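# Open the box lid to vertical or beyond

## Task

Swing the box's lid open until it is roughly upright or tipped past upright, with the box itself still standing the right way up. At the start the lid's tab is tucked inside the box wall that carries the thumb notch. Finish by releasing everything and moving the grippers away; the lid must stay open on its own, since anything held there only by the robot does not count.

## Robot and tools

Robot: two arms, left_arm and right_arm, each with six joints and a parallel gripper. All positions share one scene frame: origin on the table top midway between the arms, +x out over the table, +z up, and left_arm sits on the +y side. The names left and right refer to the arms, not to image sides. A gripper's fingers point along its own +z axis and close along its y axis; the reported end_effector_position is the point between the pads, roughly 1 cm short of the fingertips. Reported hand positions can be slightly wrong, worse when the arm is stretched far.

Tool execute_actions. Argument actions is a list holding zero or one item; optional pictures (boolean) asks for camera images. An empty list sends nothing and just reports the state, with pictures. A motion item is {"rows": [...], "steps": n}: n is 6 to 15 control steps of 1/30 s (15 if omitted), and rows holds 1 to 15 rows, one per step, the last row repeating if there are fewer rows than steps. A wait item is {"steps": n} with n up to 300 and no rows; it returns after n steps counted from the previous result. A refused call moves nothing.

Each row is a single list of 14 numbers covering both arms, even if only one moves: left_arm waist, shoulder, elbow, wrist pitch, wrist yaw, wrist roll, opening, then right_arm in the same seven-number order. The joint numbers are absolute target angles in radians, in the same units as the Joint positions line, not offsets. Stated ranges per arm: waist -2.880 to 2.880, shoulder 0.000 to 3.142, elbow 0.000 to 3.019, wrist pitch -1.693 to 1.571, wrist yaw -1.571 to 1.571, wrist roll -2.094 to 2.094. True ends may differ by up to 0.019 rad. A target more than 0.019 rad beyond an end, and farther out than the current reading, gets the call refused; a target beyond the real end is clipped to it, and the result then may say "joint sent to its limit" (possibly about an earlier action). Opening is a scale from -1 (closed) to +1 (fully open, pads 0.094 m apart), also an absolute target.

Motion limits: each step the commanded angle is kept within a fixed lead of the measured one (waist 0.264, shoulder 0.32, elbow 0.276, wrist pitch 0.33, wrist yaw 0.186, wrist roll 0.522 rad), and if the targets would put a gripper more than 70 mm from where it is, all of that arm's targets are pulled back proportionally. Distant targets therefore take several calls. Between calls the arms keep heading for the last row sent, until everything has nearly stopped or a step is HELD; after that only a new action moves them further. The simulation runs on while the operator thinks and writes. Each result is captured 6 steps before its action ends, and those last 6 steps run afterwards.

Result lines: a state line left_arm: ... | right_arm: ... with each gripper's position in metres and orientation quaternion (w, x, y, z) in the scene frame. Joint positions and Joint velocities give, per arm, the six joints (rad, rad/s) then the pad gap (m, m/s). grip_measured is the measured opening on the same -1..1 scale; each gripper may read up to about 1 mm off, consistently. "joint command not followed" means a clearance check altered or blocked some joint targets; the rest of the row still ran. HELD marks steps where the row was not (fully) sent. MOTOR HOT appears from 85 °C; at 100 °C an OVER-TEMPERATURE FAULT drops that arm and its gripper until cooled, so avoid long heavy holding.

Gripping: away from the extremes, fingers go to the grip_measured value you command. To hold something, command about 0.03 below the current grip_measured (less below for a gentler grip). Pad force tops out near 50 to 62 N, lower for parts thinner than about 2 mm, with a brief harder spike on contact. Brief external tugs on held parts or pushes on loose items can happen.

Tool zoom_image: camera (one of cam_head_left, cam_head_right, cam_high, cam_low, cam_left_wrist, cam_right_wrist) and region [x0, y0, x1, y1] in pixels of that camera's latest image, origin top-left, at most 504 by 504. Head, high and low images are 504x504; wrist images are 616x616 fisheye. Calibration data (K, distortion, world-to-camera transforms) are given per camera and are approximately right.

Tool finished_scene: argument scene, the integer number of the current scene. It ends that scene irreversibly and reports whether the goal was met; the lid must stay open afterwards.

Avoid: anything leaving the table, the box tipping over, arms colliding or pressing hard on each other, dropping or slamming parts, very hard pushes, and jerky or wasteful motion. Release and retract before ending the scene.

Each tool is called after "Call:" as name(argument=value, ...), one argument or row to a line, values as JSON.

## Session

Call:
execute_actions(
  actions=[],
)

Scene clock: 0.00 s of 4100.00 s.
left_arm: end_effector_position=(+0.2297, +0.6863, +0.1911) grip_measured=+1.000 end_effector_quat_wxyz=(+0.191, +0.124, +0.966, -0.122) | right_arm: end_effector_position=(+0.0126, -0.5595, +0.2995) grip_measured=+1.000 end_effector_quat_wxyz=(-0.251, +0.021, +0.933, -0.258)
Joint positions: left_arm=[ 1.5    1.757  1.566 -1.589  0.41   1.618  0.094] | right_arm=[-1.05   0.981  1.023 -1.395  0.71  -1.076  0.094]
Joint velocities: left_arm=[-0.005 -0.024 -0.007 -0.002  0.051  0.022  0.   ] | right_arm=[ 0.005  0.005  0.012 -0.012 -0.051  0.051  0.   ]
Motor temperatures (°C, as the motors report them): left_arm=[26 24 26 25 25 27] | right_arm=[26 26 26 25 26 27]

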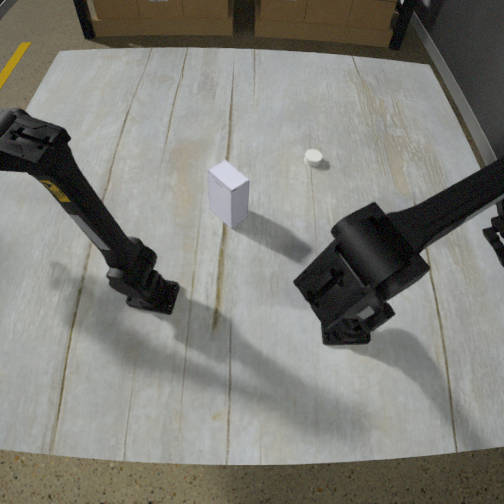

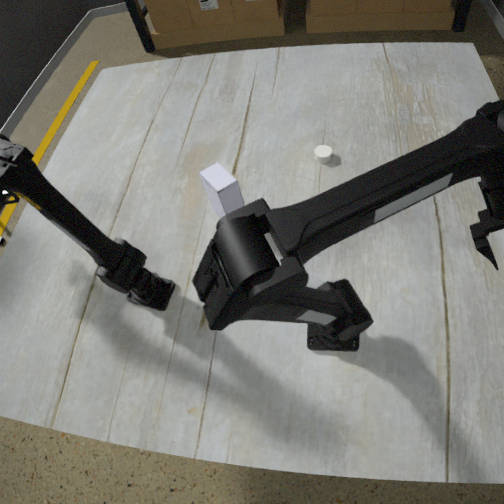

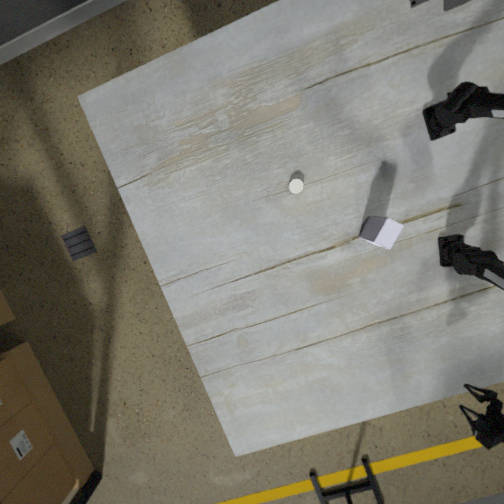

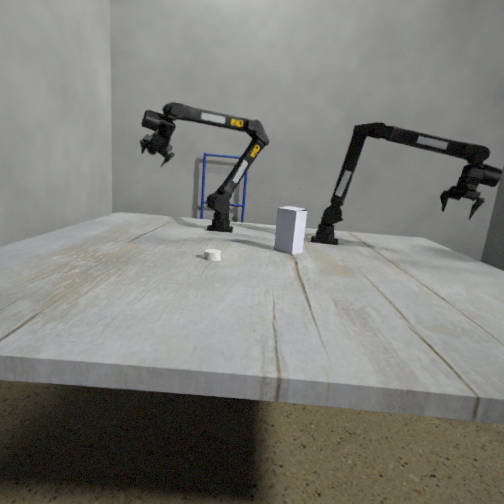

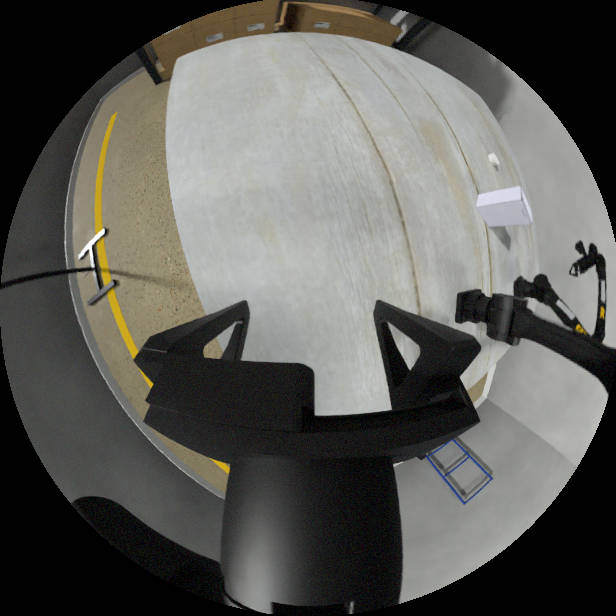

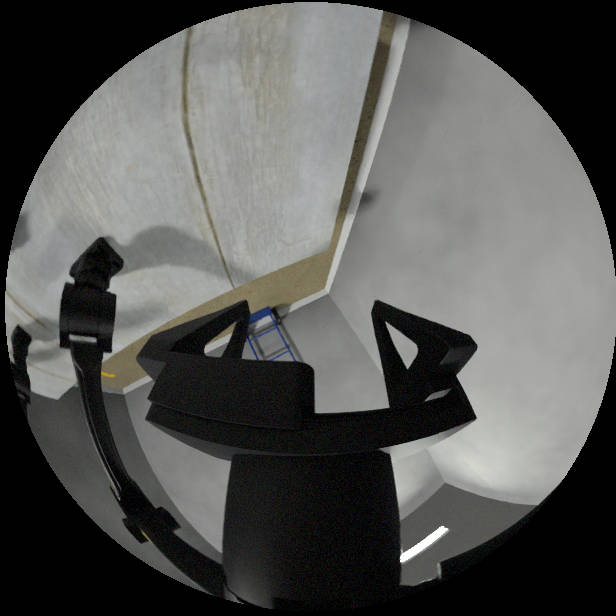

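Call:
zoom_image(
  camera="cam_head_left",
  region=[190,150,270,240],
)

Call:
zoom_image(
  camera="cam_low",
  region=[260,195,325,265],
)

Call:
zoom_image(
  camera="cam_high",
  region=[345,200,415,265],
)

Call:
execute_actions(
  actions=[
    {"rows":[[0.8,1.2,1.2,0,0,0,1,-0.5,1.2,1.2,0,0,0,-1]]},
  ],
)

Call:
execute_actions(
  actions=[
    {"steps":60},
  ],
  pictures=true,
)

Region (190, 150, 270, 240) of cam_head_left's 504x504 image, scaled by 5.600, with more detail than that image has.

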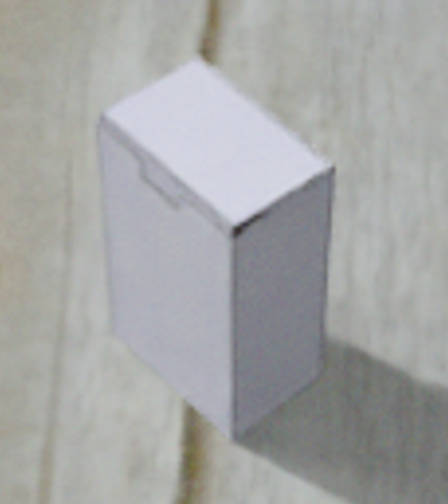

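Region (260, 195, 325, 265) of cam_low's 504x504 image, scaled by 7.200, with more detail than that image has; it fills the left 468 columns of this view, and the rest is white.

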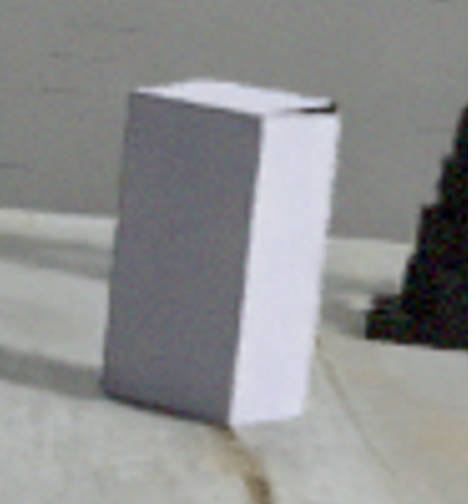

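Region (345, 200, 415, 265) of cam_high's 504x504 image, scaled by 7.200, with more detail than that image has; it fills the top 468 rows of this view, and the rest is white.

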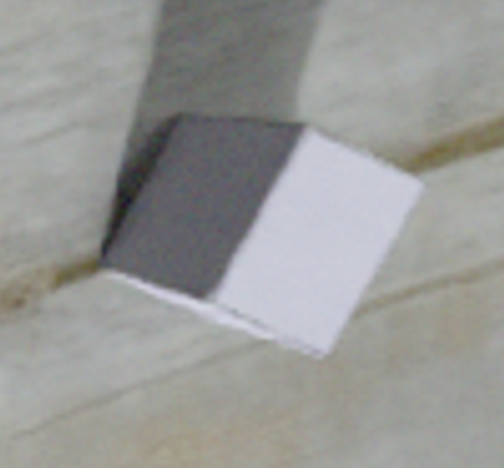

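Scene clock: 0.63 s of 4100.00 s.
left_arm: end_effector_position=(+0.2953, +0.6309, +0.2105) grip_measured=+1.000 end_effector_quat_wxyz=(+0.077, +0.094, +0.987, +0.104) | right_arm: end_effector_position=(+0.2130, -0.5726, +0.2633) grip_measured=-0.980 end_effector_quat_wxyz=(+0.050, +0.057, +0.957, -0.279)
Joint positions: left_arm=[ 1.203  1.423  1.247 -1.139  0.046  1.207  0.094] | right_arm=[-0.771  1.124  1.052 -1.037  0.355 -0.725  0.001]
Joint velocities: left_arm=[-1.294 -1.118 -0.281  1.35  -0.388 -1.282  0.   ] | right_arm=[ 1.099  0.454  0.007  1.282 -1.033  1.136 -0.011]
Motor temperatures (°C, as the motors report them): left_arm=[26 24 26 25 25 27] | right_arm=[26 26 26 25 26 27]
Steps of this call (steps 1 to 10: nothing new was sent; steps 11 to 19: the first 9 steps of this action). Readings (joint positions):
11: left_arm=[1.491 1.743 1.545 -1.553 0.366 1.579] | right_arm=[-1.043 0.985 1.023 -1.378 0.680 -1.046]
12: left_arm=[1.477 1.711 1.495 -1.487 0.310 1.528] | right_arm=[-1.022 0.993 1.026 -1.340 0.641 -1.006]
14: left_arm=[1.419 1.630 1.384 -1.373 0.199 1.428] | right_arm=[-0.957 1.028 1.038 -1.258 0.562 -0.927]
18: left_arm=[1.247 1.462 1.259 -1.184 0.061 1.249] | right_arm=[-0.809 1.108 1.052 -1.081 0.397 -0.765]
19: the state above

Scene clock: 2.63 s of 4100.00 s.
left_arm: end_effector_position=(+0.5103, +0.5624, +0.5135) grip_measured=+1.000 end_effector_quat_wxyz=(+0.673, -0.209, +0.675, +0.218) | right_arm: end_effector_position=(+0.4622, -0.5225, +0.4822) grip_measured=-0.986 end_effector_quat_wxyz=(+0.667, +0.173, +0.703, -0.176)
Joint positions: left_arm=[ 0.795  1.19   1.206 -0.015  0.001  0.014  0.094] | right_arm=[-0.507  1.187  1.153 -0.013  0.003 -0.015  0.001]
Joint velocities: left_arm=[-0.005 -0.005 -0.012 -0.007 -0.037 -0.037  0.   ] | right_arm=[-0.005 -0.024 -0.007 -0.007  0.022  0.051 -0.   ]
Motor temperatures (°C, as the motors report them): left_arm=[26 24 27 25 25 27] | right_arm=[26 26 27 25 26 27]
Kept back: nothing.
Steps of this call (steps 1 to 6: the last 6 steps of your previous action; steps 7 to 45: the robot went on to your last target; steps 46 to 60: nothing new was sent). Readings (joint positions):
1: left_arm=[1.158 1.387 1.240 -1.092 0.035 1.163] | right_arm=[-0.734 1.138 1.052 -0.994 0.314 -0.686]
2: left_arm=[1.113 1.352 1.235 -1.043 0.027 1.118] | right_arm=[-0.696 1.150 1.052 -0.951 0.271 -0.645]
4: left_arm=[1.020 1.294 1.231 -0.939 0.015 1.022] | right_arm=[-0.629 1.169 1.052 -0.858 0.176 -0.557]
8: left_arm=[0.838 1.213 1.216 -0.619 0.006 0.721] | right_arm=[-0.538 1.186 1.053 -0.650 0.042 -0.375]
60: the state above
All arms were judged still, so your last target was given up. Only a new action makes them travel on or press farther. Fingers that are still opening or closing keep moving.
camera_calibration (this result's frames):
cam_left_wrist: T_world_to_cam=[[0.578464, -0.815455, -0.0203268, 0.175605], [-0.489125, -0.326816, -0.80867, 0.855278], [0.652791, 0.477729, -0.587911, -0.178522], [0, 0, 0, 1]] pos_world=[0.433294, 0.508002, 0.590253]
cam_right_wrist: T_world_to_cam=[[-0.472623, -0.88005, 0.0462687, -0.269599], [-0.561645, 0.260336, -0.785353, 0.782901], [0.679104, -0.397162, -0.617317, -0.0959907], [0, 0, 0, 1]] pos_world=[0.377482, -0.479202, 0.568071]

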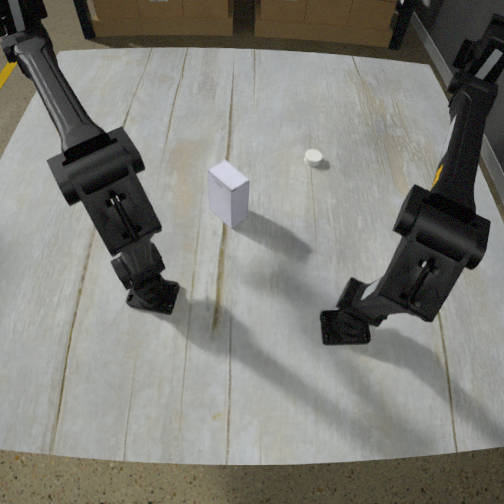

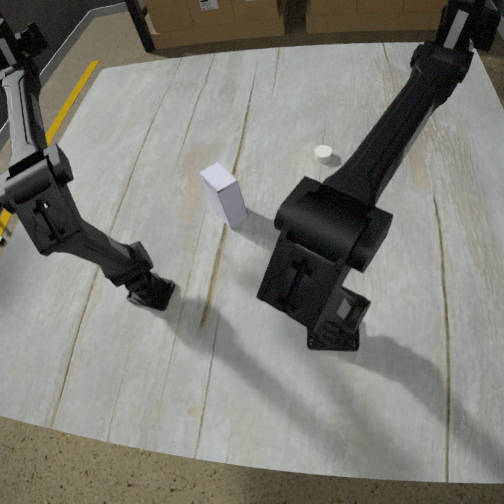

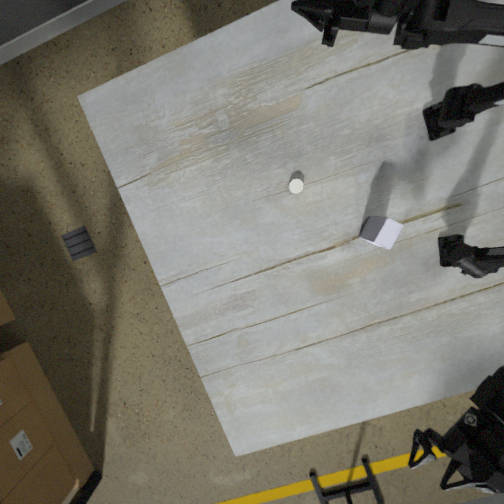

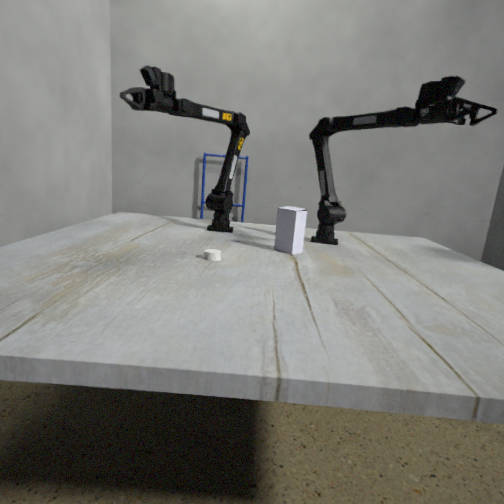

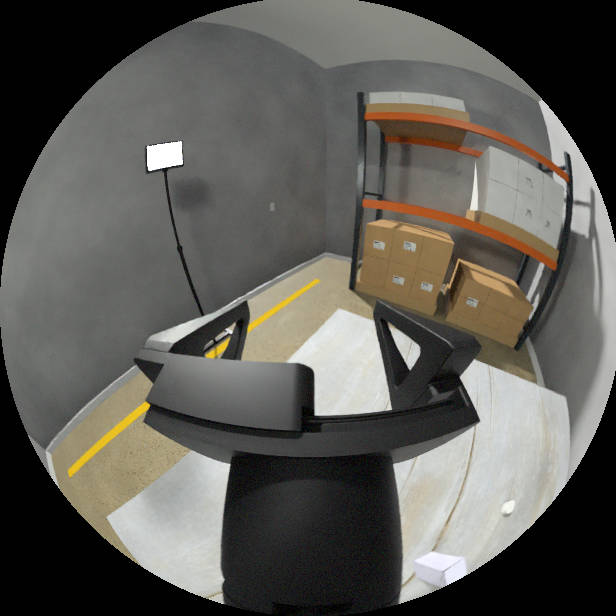

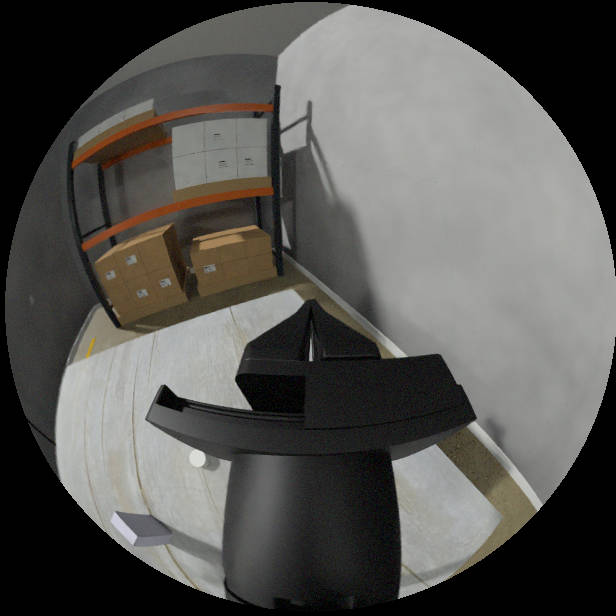

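Call:
execute_actions(
  actions=[
    {"rows":[[0.18,0.5,0.5,0,0,0,-1,0,1.2,0.5,0,0,0,1]]},
  ],
)

Call:
execute_actions(
  actions=[
    {"steps":50},
  ],
)

Call:
execute_actions(
  actions=[
    {"rows":[[0.18,0.5,0.5,-0.8,0,0,-1,0,0.9,0.2,0.4,0,0,1]]},
  ],
)

Call:
execute_actions(
  actions=[
    {"steps":30},
  ],
)

Scene clock: 3.47 s of 4100.00 s.
left_arm: end_effector_position=(+0.4759, +0.3805, +0.4463) grip_measured=-0.983 end_effector_quat_wxyz=(+0.685, -0.114, +0.710, +0.119) | right_arm: end_effector_position=(+0.4870, -0.4056, +0.3611) grip_measured=+1.000 end_effector_quat_wxyz=(+0.611, +0.108, +0.779, -0.095)
Joint positions: left_arm=[ 0.508  0.872  0.847 -0.009 -0.003  0.014  0.001] | right_arm=[-0.296  1.173  0.943 -0.008  0.006 -0.015  0.094]
Joint velocities: left_arm=[-1.333 -1.49  -1.277  0.007 -0.037 -0.066 -0.012] | right_arm=[ 0.913 -0.005 -0.794  0.007  0.007 -0.037  0.   ]
Motor temperatures (°C, as the motors report them): left_arm=[26 24 27 25 25 27] | right_arm=[26 26 27 25 26 27]
Steps of this call (steps 1 to 16: nothing new was sent; steps 17 to 25: the first 9 steps of this action). Readings (joint positions):
17: left_arm=[0.788 1.181 1.192 -0.011 -0.003 0.014] | right_arm=[-0.501 1.187 1.145 -0.011 0.005 -0.015]
18: left_arm=[0.772 1.159 1.160 -0.009 -0.005 0.014] | right_arm=[-0.489 1.181 1.129 -0.008 0.006 -0.015]
20: left_arm=[0.715 1.091 1.073 -0.009 -0.005 0.014] | right_arm=[-0.444 1.173 1.081 -0.008 0.006 -0.015]
24: left_arm=[0.553 0.921 0.893 -0.009 -0.004 0.014] | right_arm=[-0.327 1.173 0.972 -0.008 0.006 -0.015]
25: the state above

Scene clock: 5.13 s of 4100.00 s.
left_arm: end_effector_position=(+0.3915, +0.2283, +0.3652) grip_measured=-0.989 end_effector_quat_wxyz=(+0.702, +0.010, +0.712, +0.000) | right_arm: end_effector_position=(+0.3825, -0.2453, +0.0950) grip_measured=+1.000 end_effector_quat_wxyz=(+0.411, -0.012, +0.911, -0.001)
Joint positions: left_arm=[ 0.169  0.496  0.491 -0.008  0.002  0.014  0.001] | right_arm=[ 0.001  1.202  0.487 -0.008  0.    -0.015  0.094]
Joint velocities: left_arm=[-0.005  0.005 -0.007 -0.002  0.007  0.066 -0.   ] | right_arm=[-0.005 -0.005 -0.002 -0.002  0.022 -0.081  0.   ]
Motor temperatures (°C, as the motors report them): left_arm=[26 24 28 25 25 27] | right_arm=[26 26 27 25 26 27]
Kept back: nothing.
Steps of this call (steps 1 to 6: the last 6 steps of your previous action; steps 7 to 30: the robot went on to your last target; steps 31 to 50: nothing new was sent). Readings (joint positions):
1: left_arm=[0.462 0.820 0.800 -0.009 -0.002 0.014] | right_arm=[-0.264 1.173 0.914 -0.008 0.006 -0.015]
2: left_arm=[0.414 0.765 0.753 -0.009 -0.002 0.014] | right_arm=[-0.233 1.173 0.884 -0.008 0.006 -0.015]
4: left_arm=[0.315 0.652 0.654 -0.009 -0.000 0.014] | right_arm=[-0.171 1.173 0.823 -0.008 0.005 -0.015]
8: left_arm=[0.171 0.473 0.500 -0.008 0.004 0.014] | right_arm=[-0.074 1.173 0.685 -0.008 0.003 -0.015]
50: the state above
All arms were judged still, so your last target was given up. Only a new action makes them travel on or press farther. Fingers that are still opening or closing keep moving.

Scene clock: 5.43 s of 4100.00 s.
left_arm: end_effector_position=(+0.3224, +0.2290, +0.1969) grip_measured=-0.989 end_effector_quat_wxyz=(+0.390, +0.012, +0.921, -0.000) | right_arm: end_effector_position=(+0.3223, -0.2460, +0.1565) grip_measured=+1.000 end_effector_quat_wxyz=(+0.600, -0.011, +0.800, -0.001)
Joint positions: left_arm=[ 0.169  0.498  0.49  -0.762  0.002  0.014  0.001] | right_arm=[ 0.001  0.854  0.191  0.38   0.    -0.015  0.094]
Joint velocities: left_arm=[-0.015 -0.005 -0.09  -0.686 -0.022  0.022 -0.   ] | right_arm=[ 0.024  0.2    0.007  0.256  0.007 -0.007  0.   ]
Motor temperatures (°C, as the motors report them): left_arm=[26 24 28 25 25 27] | right_arm=[26 26 27 25 26 27]
Steps of this call (steps 1 to 9: the first 9 steps of this action). Readings (joint positions):
1: left_arm=[0.169 0.496 0.496 -0.065 0.002 0.014] | right_arm=[0.001 1.185 0.458 0.052 0.000 -0.015]
2: left_arm=[0.169 0.493 0.504 -0.170 0.002 0.014] | right_arm=[0.001 1.135 0.394 0.164 0.000 -0.015]
4: left_arm=[0.169 0.493 0.503 -0.380 0.002 0.014] | right_arm=[0.001 0.984 0.261 0.303 0.000 -0.015]
8: left_arm=[0.169 0.498 0.494 -0.732 0.002 0.014] | right_arm=[0.001 0.849 0.190 0.370 0.000 -0.015]
9: the state above

Scene clock: 6.43 s of 4100.00 s.
left_arm: end_effector_position=(+0.3173, +0.2291, +0.1913) grip_measured=-0.989 end_effector_quat_wxyz=(+0.376, +0.012, +0.926, -0.000) | right_arm: end_effector_position=(+0.3235, -0.2460, +0.1433) grip_measured=+1.000 end_effector_quat_wxyz=(+0.585, -0.011, +0.811, -0.001)
Joint positions: left_arm=[ 0.169  0.498  0.489 -0.79   0.002  0.014  0.001] | right_arm=[ 0.001  0.896  0.191  0.384  0.    -0.015  0.094]
Joint velocities: left_arm=[-0.015 -0.005 -0.007 -0.002  0.007 -0.007  0.   ] | right_arm=[-0.005  0.005 -0.022 -0.002  0.007  0.022  0.   ]
Motor temperatures (°C, as the motors report them): left_arm=[26 24 29 25 25 27] | right_arm=[26 26 27 25 26 27]
Kept back: nothing.
Steps of this call (steps 1 to 6: the last 6 steps of your previous action; steps 7 to 30: the robot went on to your last target). Readings (joint positions):
1: left_arm=[0.169 0.498 0.489 -0.779 0.002 0.014] | right_arm=[0.001 0.863 0.191 0.384 0.000 -0.015]
2: left_arm=[0.169 0.498 0.489 -0.787 0.002 0.014] | right_arm=[0.001 0.873 0.191 0.384 0.000 -0.015]
4: left_arm=[0.169 0.498 0.489 -0.789 0.002 0.014] | right_arm=[0.001 0.889 0.191 0.384 0.000 -0.015]
8: left_arm=[0.169 0.498 0.489 -0.790 0.002 0.014] | right_arm=[0.001 0.896 0.191 0.384 0.000 -0.015]
30: the state above
All arms were judged still, so your last target was given up. Only a new action makes them travel on or press farther. Fingers that are still opening or closing keep moving.

Call:
execute_actions(
  actions=[
    {"rows":[[0.18,0.15,0.27,-0.71,0,0,-1,0.1,1.0,0.07,0.45,0,0,1]]},
  ],
)

Call:
execute_actions(
  actions=[
    {"rows":[[-0.53,0.15,0.27,-0.71,0,0,-1,0.67,1.0,0.07,0.45,0,0,1]]},
  ],
)

Call:
execute_actions(
  actions=[
    {"steps":25},
  ],
  pictures=true,
)

Scene clock: 7.50 s of 4100.00 s.
left_arm: end_effector_position=(+0.2798, +0.2296, +0.1587) grip_measured=-0.989 end_effector_quat_wxyz=(+0.474, +0.011, +0.881, -0.000) | right_arm: end_effector_position=(+0.2748, -0.2152, +0.0570) grip_measured=+1.000 end_effector_quat_wxyz=(+0.505, -0.054, +0.861, +0.024)
Joint positions: left_arm=[ 0.17   0.118  0.254 -0.719  0.002  0.014  0.001] | right_arm=[ 0.1    1.01   0.064  0.435 -0.    -0.015  0.094]
Joint velocities: left_arm=[-0.005  0.21   0.012  0.042  0.037 -0.066  0.001] | right_arm=[-0.005 -0.015 -0.012  0.012 -0.081 -0.022  0.   ]
Motor temperatures (°C, as the motors report them): left_arm=[26 24 29 25 25 27] | right_arm=[26 26 27 25 26 27]
Steps of this call (steps 1 to 23: nothing new was sent; steps 24 to 32: the first 9 steps of this action). Readings (joint positions):
24: left_arm=[0.169 0.473 0.464 -0.767 0.002 0.014] | right_arm=[0.008 0.902 0.181 0.397 0.003 -0.015]
25: left_arm=[0.170 0.406 0.413 -0.730 0.002 0.014] | right_arm=[0.027 0.915 0.165 0.420 0.004 -0.015]
27: left_arm=[0.170 0.226 0.307 -0.722 0.002 0.014] | right_arm=[0.075 0.957 0.120 0.435 0.001 -0.015]
31: left_arm=[0.170 0.111 0.254 -0.722 0.002 0.014] | right_arm=[0.100 1.009 0.065 0.435 -0.000 -0.015]
32: the state above

Scene clock: 8.00 s of 4100.00 s.
left_arm: end_effector_position=(+0.2230, +0.0777, +0.1528) grip_measured=-0.989 end_effector_quat_wxyz=(+0.434, +0.312, +0.830, -0.159) | right_arm: end_effector_position=(+0.2019, -0.0451, +0.0582) grip_measured=+1.000 end_effector_quat_wxyz=(+0.476, -0.303, +0.807, +0.174)
Joint positions: left_arm=[-0.525  0.145  0.254 -0.719  0.004  0.011  0.001] | right_arm=[ 0.691  1.006  0.064  0.436 -0.007 -0.012  0.094]
Joint velocities: left_arm=[-1.255 -0.015  0.002 -0.012  0.007  0.022 -0.   ] | right_arm=[ 0.161 -0.005  0.002 -0.012 -0.051 -0.007  0.   ]
Motor temperatures (°C, as the motors report them): left_arm=[26 24 29 25 25 27] | right_arm=[26 26 27 25 26 27]
Steps of this call (steps 1 to 6: the last 6 steps of your previous action; steps 7 to 15: the first 9 steps of this action). Readings (joint positions):
7: left_arm=[0.147 0.145 0.254 -0.719 -0.006 0.012] | right_arm=[0.126 1.008 0.064 0.436 0.012 -0.013]
8: left_arm=[0.082 0.145 0.254 -0.719 -0.007 0.011] | right_arm=[0.197 1.008 0.064 0.436 0.013 -0.012]
10: left_arm=[-0.097 0.145 0.254 -0.719 -0.005 0.011] | right_arm=[0.383 1.007 0.064 0.436 0.006 -0.012]
14: left_arm=[-0.469 0.145 0.254 -0.719 0.002 0.011] | right_arm=[0.677 1.006 0.064 0.436 -0.007 -0.012]
15: the state above

Scene clock: 8.83 s of 4100.00 s.
left_arm: end_effector_position=(+0.2211, +0.0755, +0.1528) grip_measured=-0.989 end_effector_quat_wxyz=(+0.433, +0.317, +0.828, -0.161) | right_arm: end_effector_position=(+0.2049, -0.0487, +0.0582) grip_measured=+1.000 end_effector_quat_wxyz=(+0.478, -0.297, +0.809, +0.169)
Joint positions: left_arm=[-0.538  0.145  0.254 -0.719  0.002  0.011  0.001] | right_arm=[ 0.679  1.006  0.064  0.436 -0.002 -0.012  0.094]
Joint velocities: left_arm=[-0.024 -0.005 -0.012  0.017 -0.037 -0.051 -0.001] | right_arm=[-0.015 -0.005  0.007 -0.017 -0.037  0.066  0.   ]
Motor temperatures (°C, as the motors report them): left_arm=[26 24 30 25 25 27] | right_arm=[26 26 27 25 26 27]
Kept back: nothing.
Steps of this call (steps 1 to 6: the last 6 steps of your previous action; steps 7 to 25: the robot went on to your last target). Readings (joint positions):
1: left_arm=[-0.554 0.145 0.254 -0.719 0.004 0.011] | right_arm=[0.691 1.006 0.064 0.436 -0.006 -0.012]
2: left_arm=[-0.560 0.145 0.254 -0.719 0.004 0.011] | right_arm=[0.688 1.006 0.064 0.436 -0.004 -0.012]
4: left_arm=[-0.552 0.145 0.254 -0.719 0.003 0.011] | right_arm=[0.681 1.006 0.064 0.436 -0.003 -0.012]
8: left_arm=[-0.539 0.145 0.254 -0.719 0.002 0.011] | right_arm=[0.679 1.006 0.064 0.436 -0.002 -0.012]
25: the state above
camera_calibration (this result's frames):
cam_left_wrist: T_world_to_cam=[[-0.665035, -0.74665, -0.0155682, 0.20756], [-0.703044, 0.632955, -0.324186, 0.163803], [0.251908, -0.20465, -0.945865, 0.225562], [0, 0, 0, 1]] pos_world=[0.196375, 0.0974565, 0.269686]
cam_right_wrist: T_world_to_cam=[[0.65622, -0.753796, 0.0341569, -0.179065], [-0.671229, -0.603823, -0.429941, 0.14174], [0.344713, 0.259209, -0.902211, 0.122227], [0, 0, 0, 1]] pos_world=[0.170513, -0.0810744, 0.17733]

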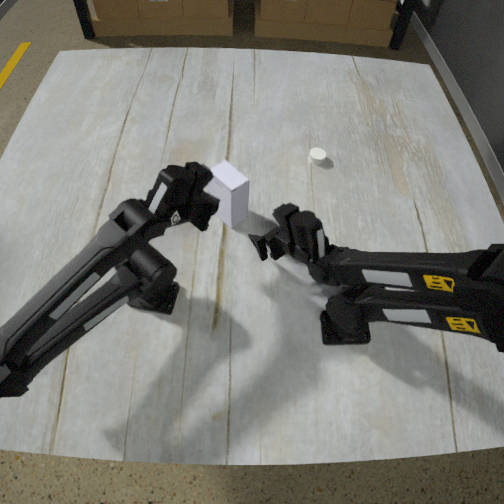

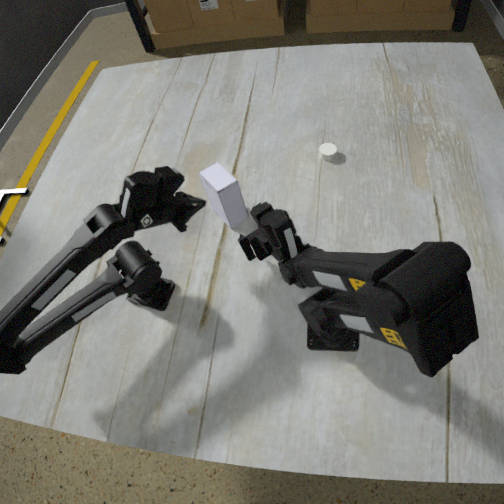

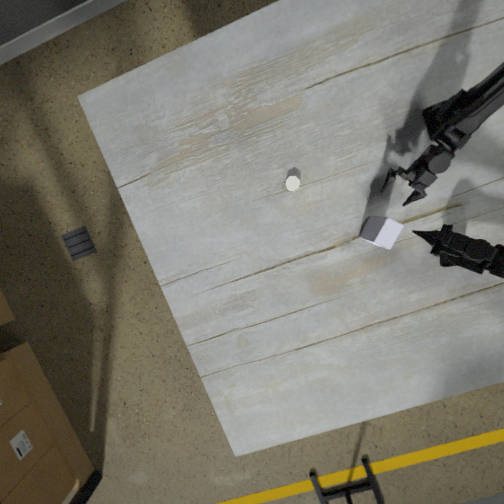

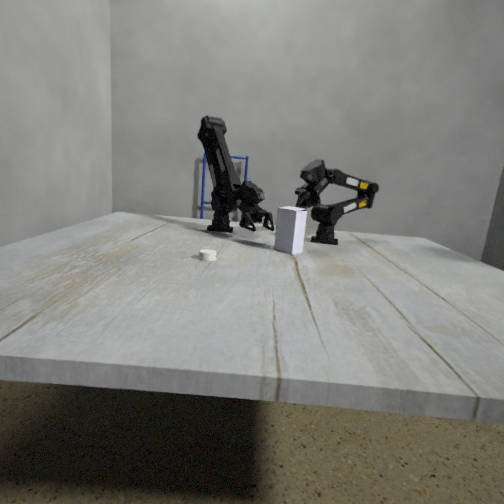

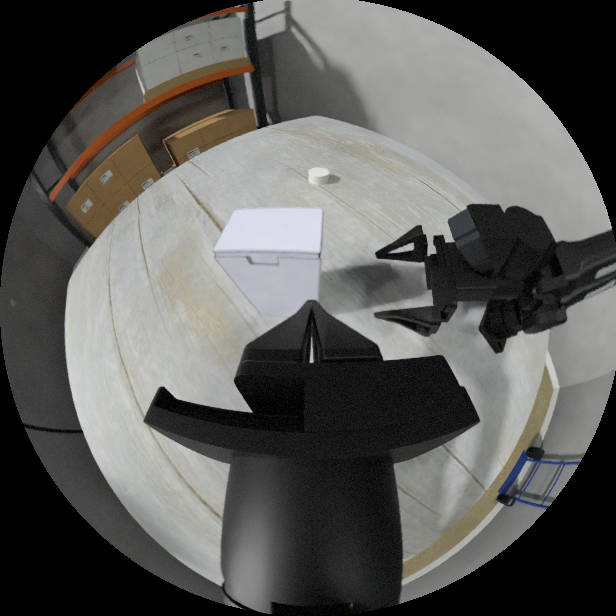

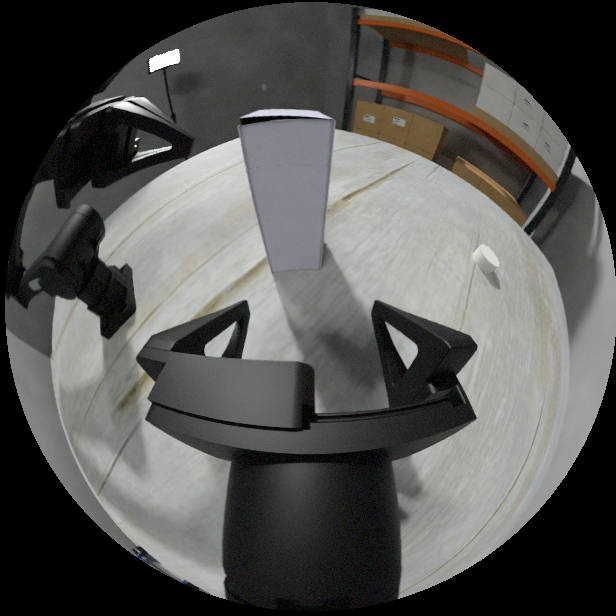

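Call:
execute_actions(
  actions=[
    {"rows":[[-0.41,0.15,0.29,-0.71,0,0,-1,0.715,1.1,0.1,0.58,0,0,1],[-0.41,0.15,0.29,-0.71,0,0,-1,0.715,1.2,0.13,0.68,0,0,1],[-0.41,0.15,0.29,-0.71,0,0,-1,0.715,1.2,0.13,0.68,0,0,1],[-0.41,0.15,0.29,-0.71,0,0,-1,0.715,1.3,0.16,0.77,0,0,1],[-0.41,0.15,0.29,-0.71,0,0,-1,0.715,1.3,0.16,0.77,0,0,1],[-0.41,0.15,0.29,-0.71,0,0,-1,0.715,1.39,0.19,0.84,0,0,1]]},
  ],
)

Call:
execute_actions(
  actions=[
    {"rows":[[-0.41,0.15,0.29,-0.71,0,0,-1,0.715,1.52,0.25,0.96,0,0,1]],"steps":10},
  ],
)

Call:
execute_actions(
  actions=[
    {"rows":[[-0.41,0.15,0.29,-0.71,0,0,-1,0.715,1.63,0.31,1.06,0,0,1]]},
  ],
)

Call:
execute_actions(
  actions=[
    {"steps":15},
  ],
  pictures=true,
)

Scene clock: 9.70 s of 4100.00 s.
left_arm: end_effector_position=(+0.2405, +0.1008, +0.1528) grip_measured=-0.989 end_effector_quat_wxyz=(+0.443, +0.261, +0.848, -0.131) | right_arm: end_effector_position=(+0.2417, -0.0046, +0.0511) grip_measured=+1.000 end_effector_quat_wxyz=(+0.505, -0.301, +0.787, +0.187)
Joint positions: left_arm=[-0.406  0.145  0.254 -0.719 -0.     0.011  0.001] | right_arm=[ 0.708  1.397  0.163  0.799 -0.001 -0.012  0.094]
Joint velocities: left_arm=[-0.005 -0.005 -0.032  0.012 -0.007  0.081  0.001] | right_arm=[-0.015  0.65   0.33   0.256  0.037 -0.051  0.   ]
Motor temperatures (°C, as the motors report them): left_arm=[26 24 30 25 25 27] | right_arm=[26 26 27 25 26 27]
Steps of this call (steps 1 to 15: the robot went on to your last target; steps 16 to 17: nothing new was sent; steps 18 to 26: the first 9 steps of this action). Readings (joint positions):
18: left_arm=[-0.528 0.145 0.254 -0.719 0.004 0.011] | right_arm=[0.681 1.014 0.064 0.458 -0.001 -0.012]
19: left_arm=[-0.499 0.145 0.254 -0.719 0.004 0.011] | right_arm=[0.688 1.042 0.064 0.516 -0.001 -0.012]
21: left_arm=[-0.435 0.145 0.254 -0.719 0.001 0.011] | right_arm=[0.702 1.142 0.082 0.632 -0.001 -0.012]
25: left_arm=[-0.406 0.145 0.254 -0.719 -0.000 0.011] | right_arm=[0.708 1.368 0.150 0.788 -0.001 -0.012]
26: the state above

Scene clock: 10.03 s of 4100.00 s.
left_arm: end_effector_position=(+0.2405, +0.1008, +0.1528) grip_measured=-0.989 end_effector_quat_wxyz=(+0.443, +0.261, +0.848, -0.131) | right_arm: end_effector_position=(+0.2599, +0.0113, +0.0623) grip_measured=+1.000 end_effector_quat_wxyz=(+0.536, -0.293, +0.767, +0.198)
Joint positions: left_arm=[-0.406  0.145  0.254 -0.719 -0.     0.011  0.001] | right_arm=[ 0.708  1.482  0.204  0.923 -0.001 -0.012  0.094]
Joint velocities: left_arm=[ 0.005 -0.005 -0.007 -0.002 -0.007 -0.037  0.001] | right_arm=[ 0.015  0.669  0.349  0.295  0.022 -0.037  0.   ]
Motor temperatures (°C, as the motors report them): left_arm=[26 24 30 25 25 27] | right_arm=[26 26 27 25 26 27]
Steps of this call (steps 1 to 6: the last 6 steps of your previous action; steps 7 to 10: the first 4 steps of this action). Readings (joint positions):
7: left_arm=[-0.406 0.145 0.254 -0.719 -0.000 0.011] | right_arm=[0.708 1.408 0.174 0.842 -0.001 -0.012]
8: left_arm=[-0.406 0.145 0.254 -0.719 -0.000 0.011] | right_arm=[0.708 1.430 0.180 0.882 -0.001 -0.012]
10: the state above

Scene clock: 10.53 s of 4100.00 s.
left_arm: end_effector_position=(+0.2405, +0.1008, +0.1528) grip_measured=-0.989 end_effector_quat_wxyz=(+0.443, +0.261, +0.848, -0.131) | right_arm: end_effector_position=(+0.2888, +0.0366, +0.0609) grip_measured=+1.000 end_effector_quat_wxyz=(+0.557, -0.288, +0.751, +0.206)
Joint positions: left_arm=[-0.406  0.145  0.254 -0.719 -0.     0.011  0.001] | right_arm=[ 0.708  1.628  0.292  1.038 -0.001 -0.012  0.094]
Joint velocities: left_arm=[-0.005  0.005  0.007 -0.007  0.022 -0.022 -0.001] | right_arm=[ 0.005 -0.024 -0.027  0.046 -0.037  0.007  0.   ]
Motor temperatures (°C, as the motors report them): left_arm=[26 24 30 25 25 27] | right_arm=[26 26 27 25 26 27]
Steps of this call (steps 1 to 6: the last 6 steps of your previous action; steps 7 to 15: the first 9 steps of this action). Readings (joint positions):
7: left_arm=[-0.406 0.145 0.254 -0.719 -0.000 0.011] | right_arm=[0.708 1.529 0.232 0.957 -0.001 -0.012]
8: left_arm=[-0.406 0.145 0.254 -0.719 -0.000 0.011] | right_arm=[0.708 1.548 0.239 0.991 -0.001 -0.012]
10: left_arm=[-0.406 0.145 0.254 -0.719 -0.000 0.011] | right_arm=[0.708 1.594 0.266 1.025 -0.001 -0.012]
14: left_arm=[-0.406 0.145 0.254 -0.719 -0.000 0.011] | right_arm=[0.708 1.628 0.292 1.036 -0.001 -0.012]
15: the state above

Scene clock: 11.03 s of 4100.00 s.
left_arm: end_effector_position=(+0.2405, +0.1008, +0.1528) grip_measured=-0.989 end_effector_quat_wxyz=(+0.443, +0.261, +0.848, -0.131) | right_arm: end_effector_position=(+0.2889, +0.0367, +0.0612) grip_measured=+1.000 end_effector_quat_wxyz=(+0.558, -0.287, +0.751, +0.206)
Joint positions: left_arm=[-0.406  0.145  0.254 -0.719 -0.     0.011  0.001] | right_arm=[ 0.708  1.628  0.292  1.039 -0.001 -0.012  0.094]
Joint velocities: left_arm=[-0.005  0.005  0.002 -0.022 -0.037 -0.022 -0.002] | right_arm=[ 0.005 -0.005  0.007 -0.002  0.022 -0.051  0.   ]
Motor temperatures (°C, as the motors report them): left_arm=[26 24 31 25 25 27] | right_arm=[26 26 27 25 26 28]
Kept back: nothing.
Steps of this call (steps 1 to 6: the last 6 steps of your previous action; steps 7 to 15: the robot went on to your last target). Readings (joint positions):
1: left_arm=[-0.406 0.145 0.254 -0.719 -0.000 0.011] | right_arm=[0.708 1.628 0.292 1.038 -0.001 -0.012]
2: left_arm=[-0.406 0.145 0.254 -0.719 -0.000 0.011] | right_arm=[0.708 1.628 0.292 1.039 -0.001 -0.012]
4: left_arm=[-0.406 0.145 0.254 -0.719 -0.000 0.011] | right_arm=[0.708 1.628 0.292 1.039 -0.001 -0.012]
8: left_arm=[-0.406 0.145 0.254 -0.719 -0.000 0.011] | right_arm=[0.708 1.628 0.292 1.039 -0.001 -0.012]
15: the state above
All arms were judged still, so your last target was given up. Only a new action makes them travel on or press farther. Fingers that are still opening or closing keep moving.
camera_calibration (this result's frames):
cam_left_wrist: T_world_to_cam=[[-0.559105, -0.828925, -0.0168809, 0.222376], [-0.781201, 0.533517, -0.324169, 0.190273], [0.277718, -0.168057, -0.945848, 0.215945], [0, 0, 0, 1]] pos_world=[0.213001, 0.11911, 0.269686]
cam_right_wrist: T_world_to_cam=[[0.671152, -0.740273, 0.03938, -0.175101], [-0.571245, -0.550303, -0.608971, 0.231048], [0.472476, 0.386217, -0.792214, 0.0255809], [0, 0, 0, 1]] pos_world=[0.237418, -0.0123559, 0.167862]

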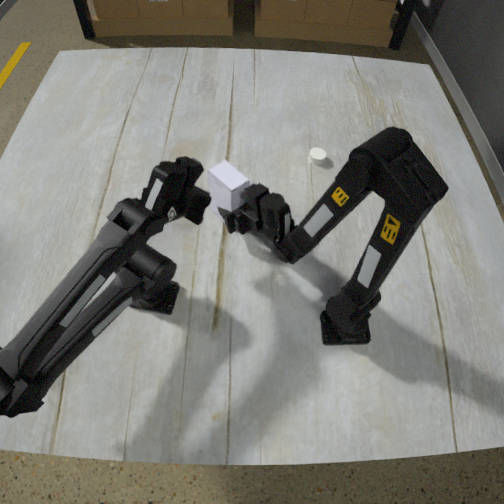

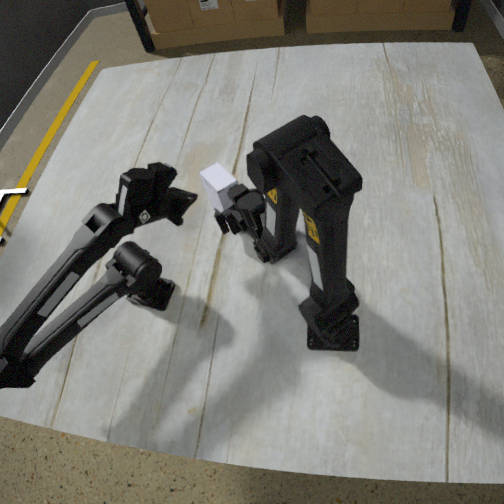

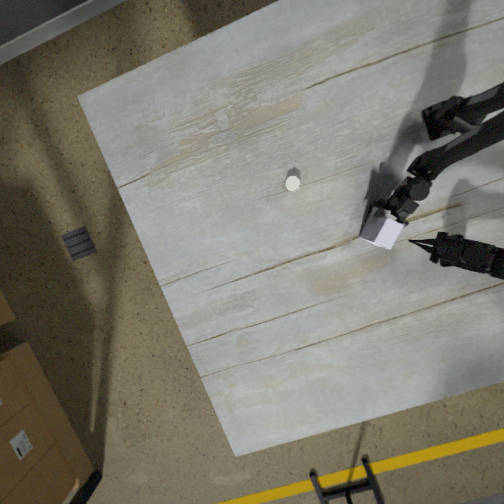

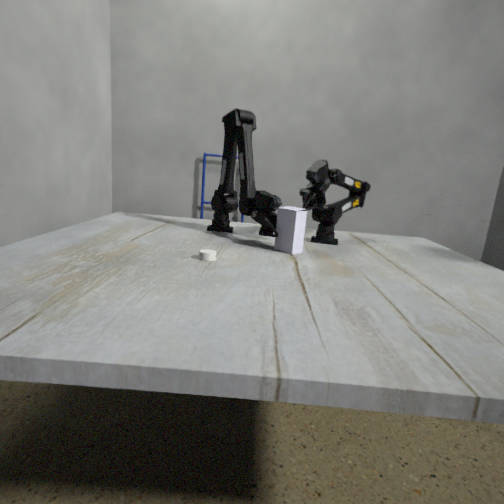

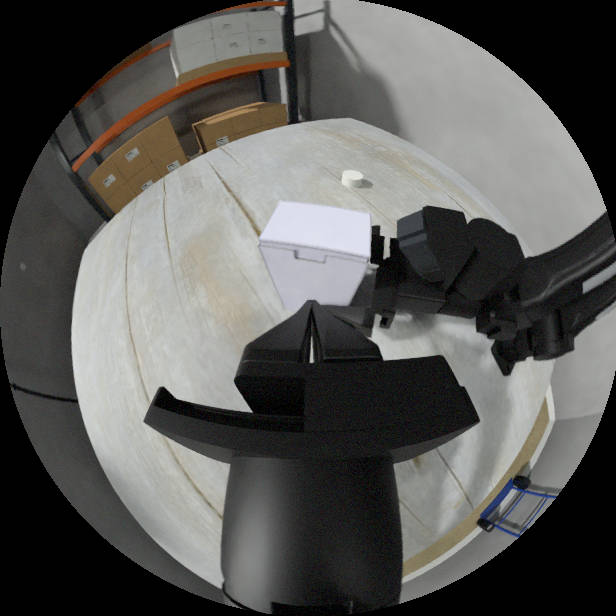

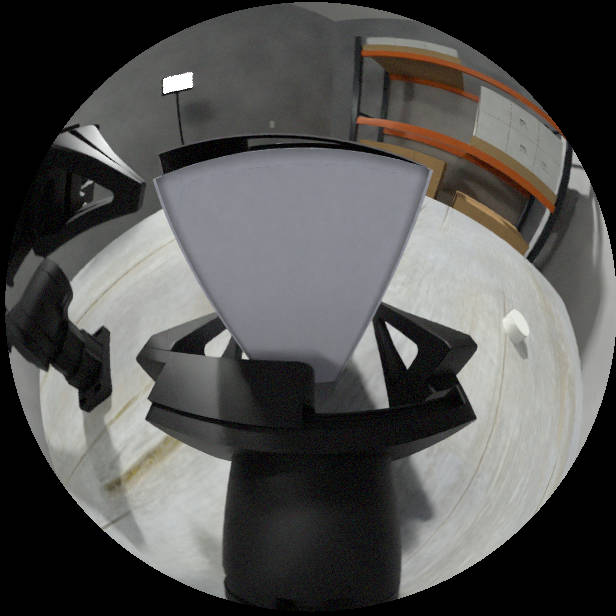

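Call:
execute_actions(
  actions=[
    {"rows":[[-0.41,0.07,0.14,-0.41,0,0,-1,0.725,1.63,0.31,1.06,0,0,0.45]]},
  ],
)

Call:
execute_actions(
  actions=[
    {"rows":[[-0.41,0.07,0.14,-0.41,0,0,-1,0.725,1.63,0.31,1.06,0,0,0.2]]},
  ],
  pictures=true,
)

Scene clock: 11.63 s of 4100.00 s.
left_arm: end_effector_position=(+0.2588, +0.0887, +0.1627) grip_measured=-0.989 end_effector_quat_wxyz=(+0.543, +0.243, +0.788, -0.160) | right_arm: end_effector_position=(+0.2865, +0.0394, +0.0612) grip_measured=+0.452 end_effector_quat_wxyz=(+0.557, -0.291, +0.749, +0.209)
Joint positions: left_arm=[-0.406  0.076  0.139 -0.431 -0.     0.011  0.001] | right_arm=[ 0.716  1.628  0.292  1.039 -0.001 -0.012  0.068]
Joint velocities: left_arm=[-0.005 -0.005  0.007  0.134 -0.066  0.007  0.001] | right_arm=[-0.015 -0.024 -0.002  0.007 -0.022 -0.007 -0.   ]
Motor temperatures (°C, as the motors report them): left_arm=[26 24 31 25 25 27] | right_arm=[26 26 27 25 26 28]
Steps of this call (steps 1 to 9: nothing new was sent; steps 10 to 18: the first 9 steps of this action). Readings (joint positions):
10: left_arm=[-0.406 0.140 0.236 -0.662 -0.000 0.011] | right_arm=[0.708 1.628 0.292 1.039 -0.001 -0.012]
11: left_arm=[-0.406 0.125 0.206 -0.564 -0.000 0.011] | right_arm=[0.710 1.628 0.292 1.039 -0.001 -0.012]
13: left_arm=[-0.406 0.092 0.160 -0.470 -0.000 0.011] | right_arm=[0.714 1.628 0.292 1.039 -0.001 -0.012]
17: left_arm=[-0.406 0.076 0.139 -0.435 -0.000 0.011] | right_arm=[0.716 1.628 0.292 1.039 -0.001 -0.012]
18: the state above

Scene clock: 12.13 s of 4100.00 s.
left_arm: end_effector_position=(+0.2592, +0.0885, +0.1638) grip_measured=-0.989 end_effector_quat_wxyz=(+0.545, +0.242, +0.787, -0.161) | right_arm: end_effector_position=(+0.2865, +0.0394, +0.0613) grip_measured=+0.226 end_effector_quat_wxyz=(+0.557, -0.290, +0.749, +0.208)
Joint positions: left_arm=[-0.406  0.076  0.139 -0.426 -0.     0.011  0.001] | right_arm=[ 0.716  1.628  0.292  1.04  -0.001 -0.012  0.058]
Joint velocities: left_arm=[-0.015 -0.005  0.007  0.002 -0.037  0.037  0.002] | right_arm=[ 0.015 -0.024  0.007  0.002 -0.007 -0.081  0.   ]
Motor temperatures (°C, as the motors report them): left_arm=[26 24 31 25 25 27] | right_arm=[26 26 27 25 26 28]
Steps of this call (steps 1 to 6: the last 6 steps of your previous action; steps 7 to 15: the first 9 steps of this action). Readings (joint positions):
7: left_arm=[-0.406 0.076 0.139 -0.426 -0.000 0.011] | right_arm=[0.716 1.628 0.292 1.039 -0.001 -0.012]
8: left_arm=[-0.406 0.076 0.139 -0.426 -0.000 0.011] | right_arm=[0.716 1.628 0.292 1.040 -0.001 -0.012]
10: left_arm=[-0.406 0.076 0.139 -0.426 -0.000 0.011] | right_arm=[0.716 1.628 0.292 1.040 -0.001 -0.012]
14: left_arm=[-0.406 0.076 0.139 -0.426 -0.000 0.011] | right_arm=[0.716 1.628 0.292 1.040 -0.001 -0.012]
15: the state above
camera_calibration (this result's frames):
cam_left_wrist: T_world_to_cam=[[-0.55546, -0.831345, -0.0181682, 0.222208], [-0.690641, 0.473398, -0.546727, 0.233328], [0.463119, -0.291137, -0.837114, 0.164192], [0, 0, 0, 1]] pos_world=[0.208533, 0.122077, 0.269051]
cam_right_wrist: T_world_to_cam=[[0.677059, -0.734868, 0.0394982, -0.173432], [-0.566591, -0.554767, -0.609269, 0.230112], [0.469644, 0.390132, -0.791979, 0.0263578], [0, 0, 0, 1]] pos_world=[0.235425, -0.0100741, 0.167925]

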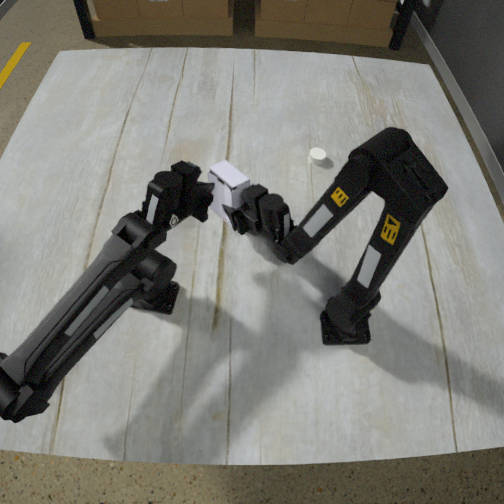

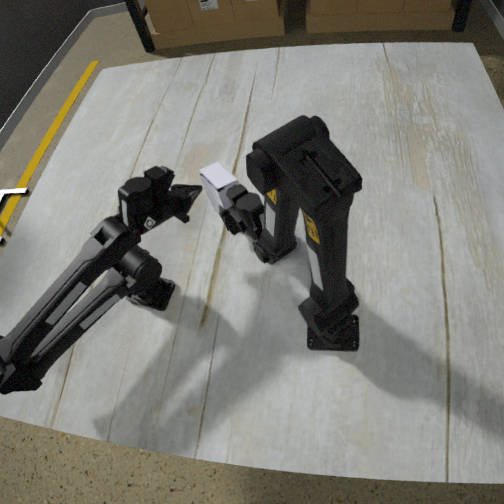

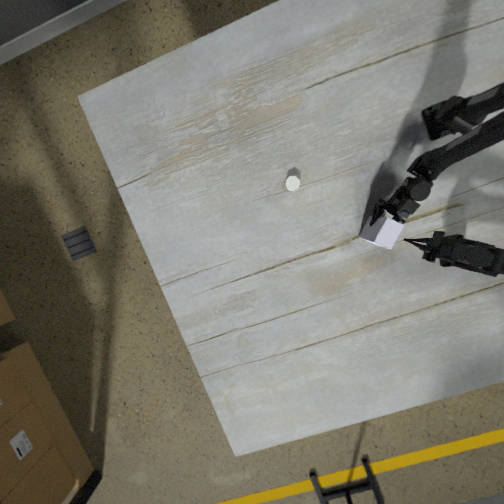

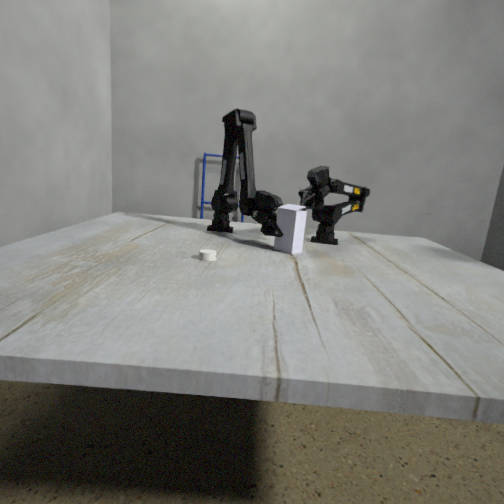

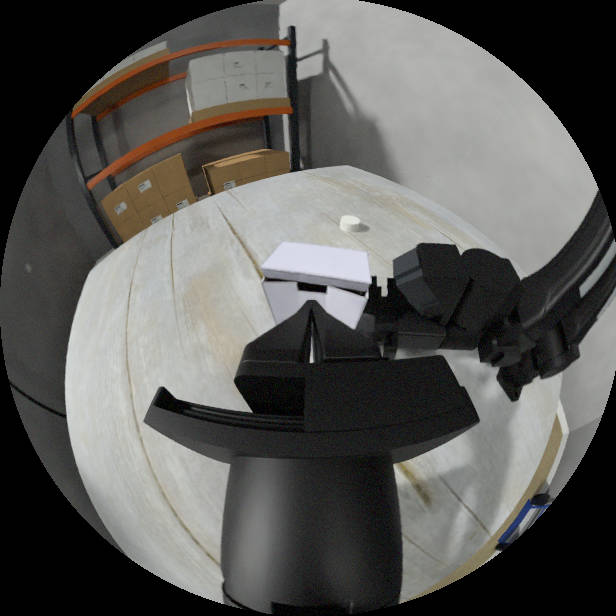

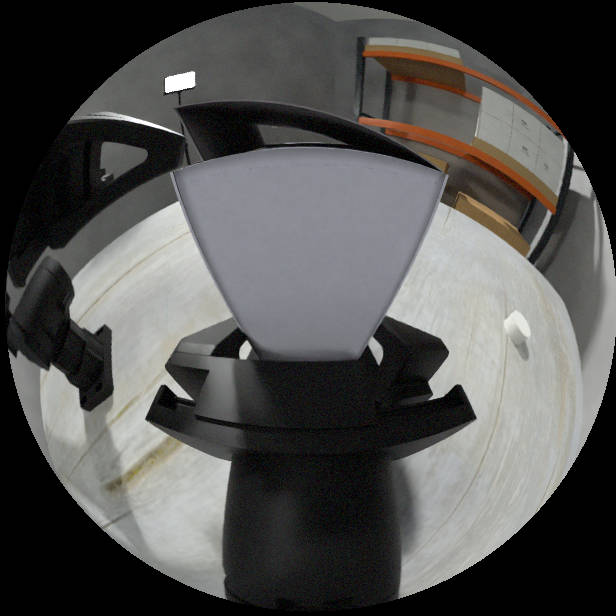

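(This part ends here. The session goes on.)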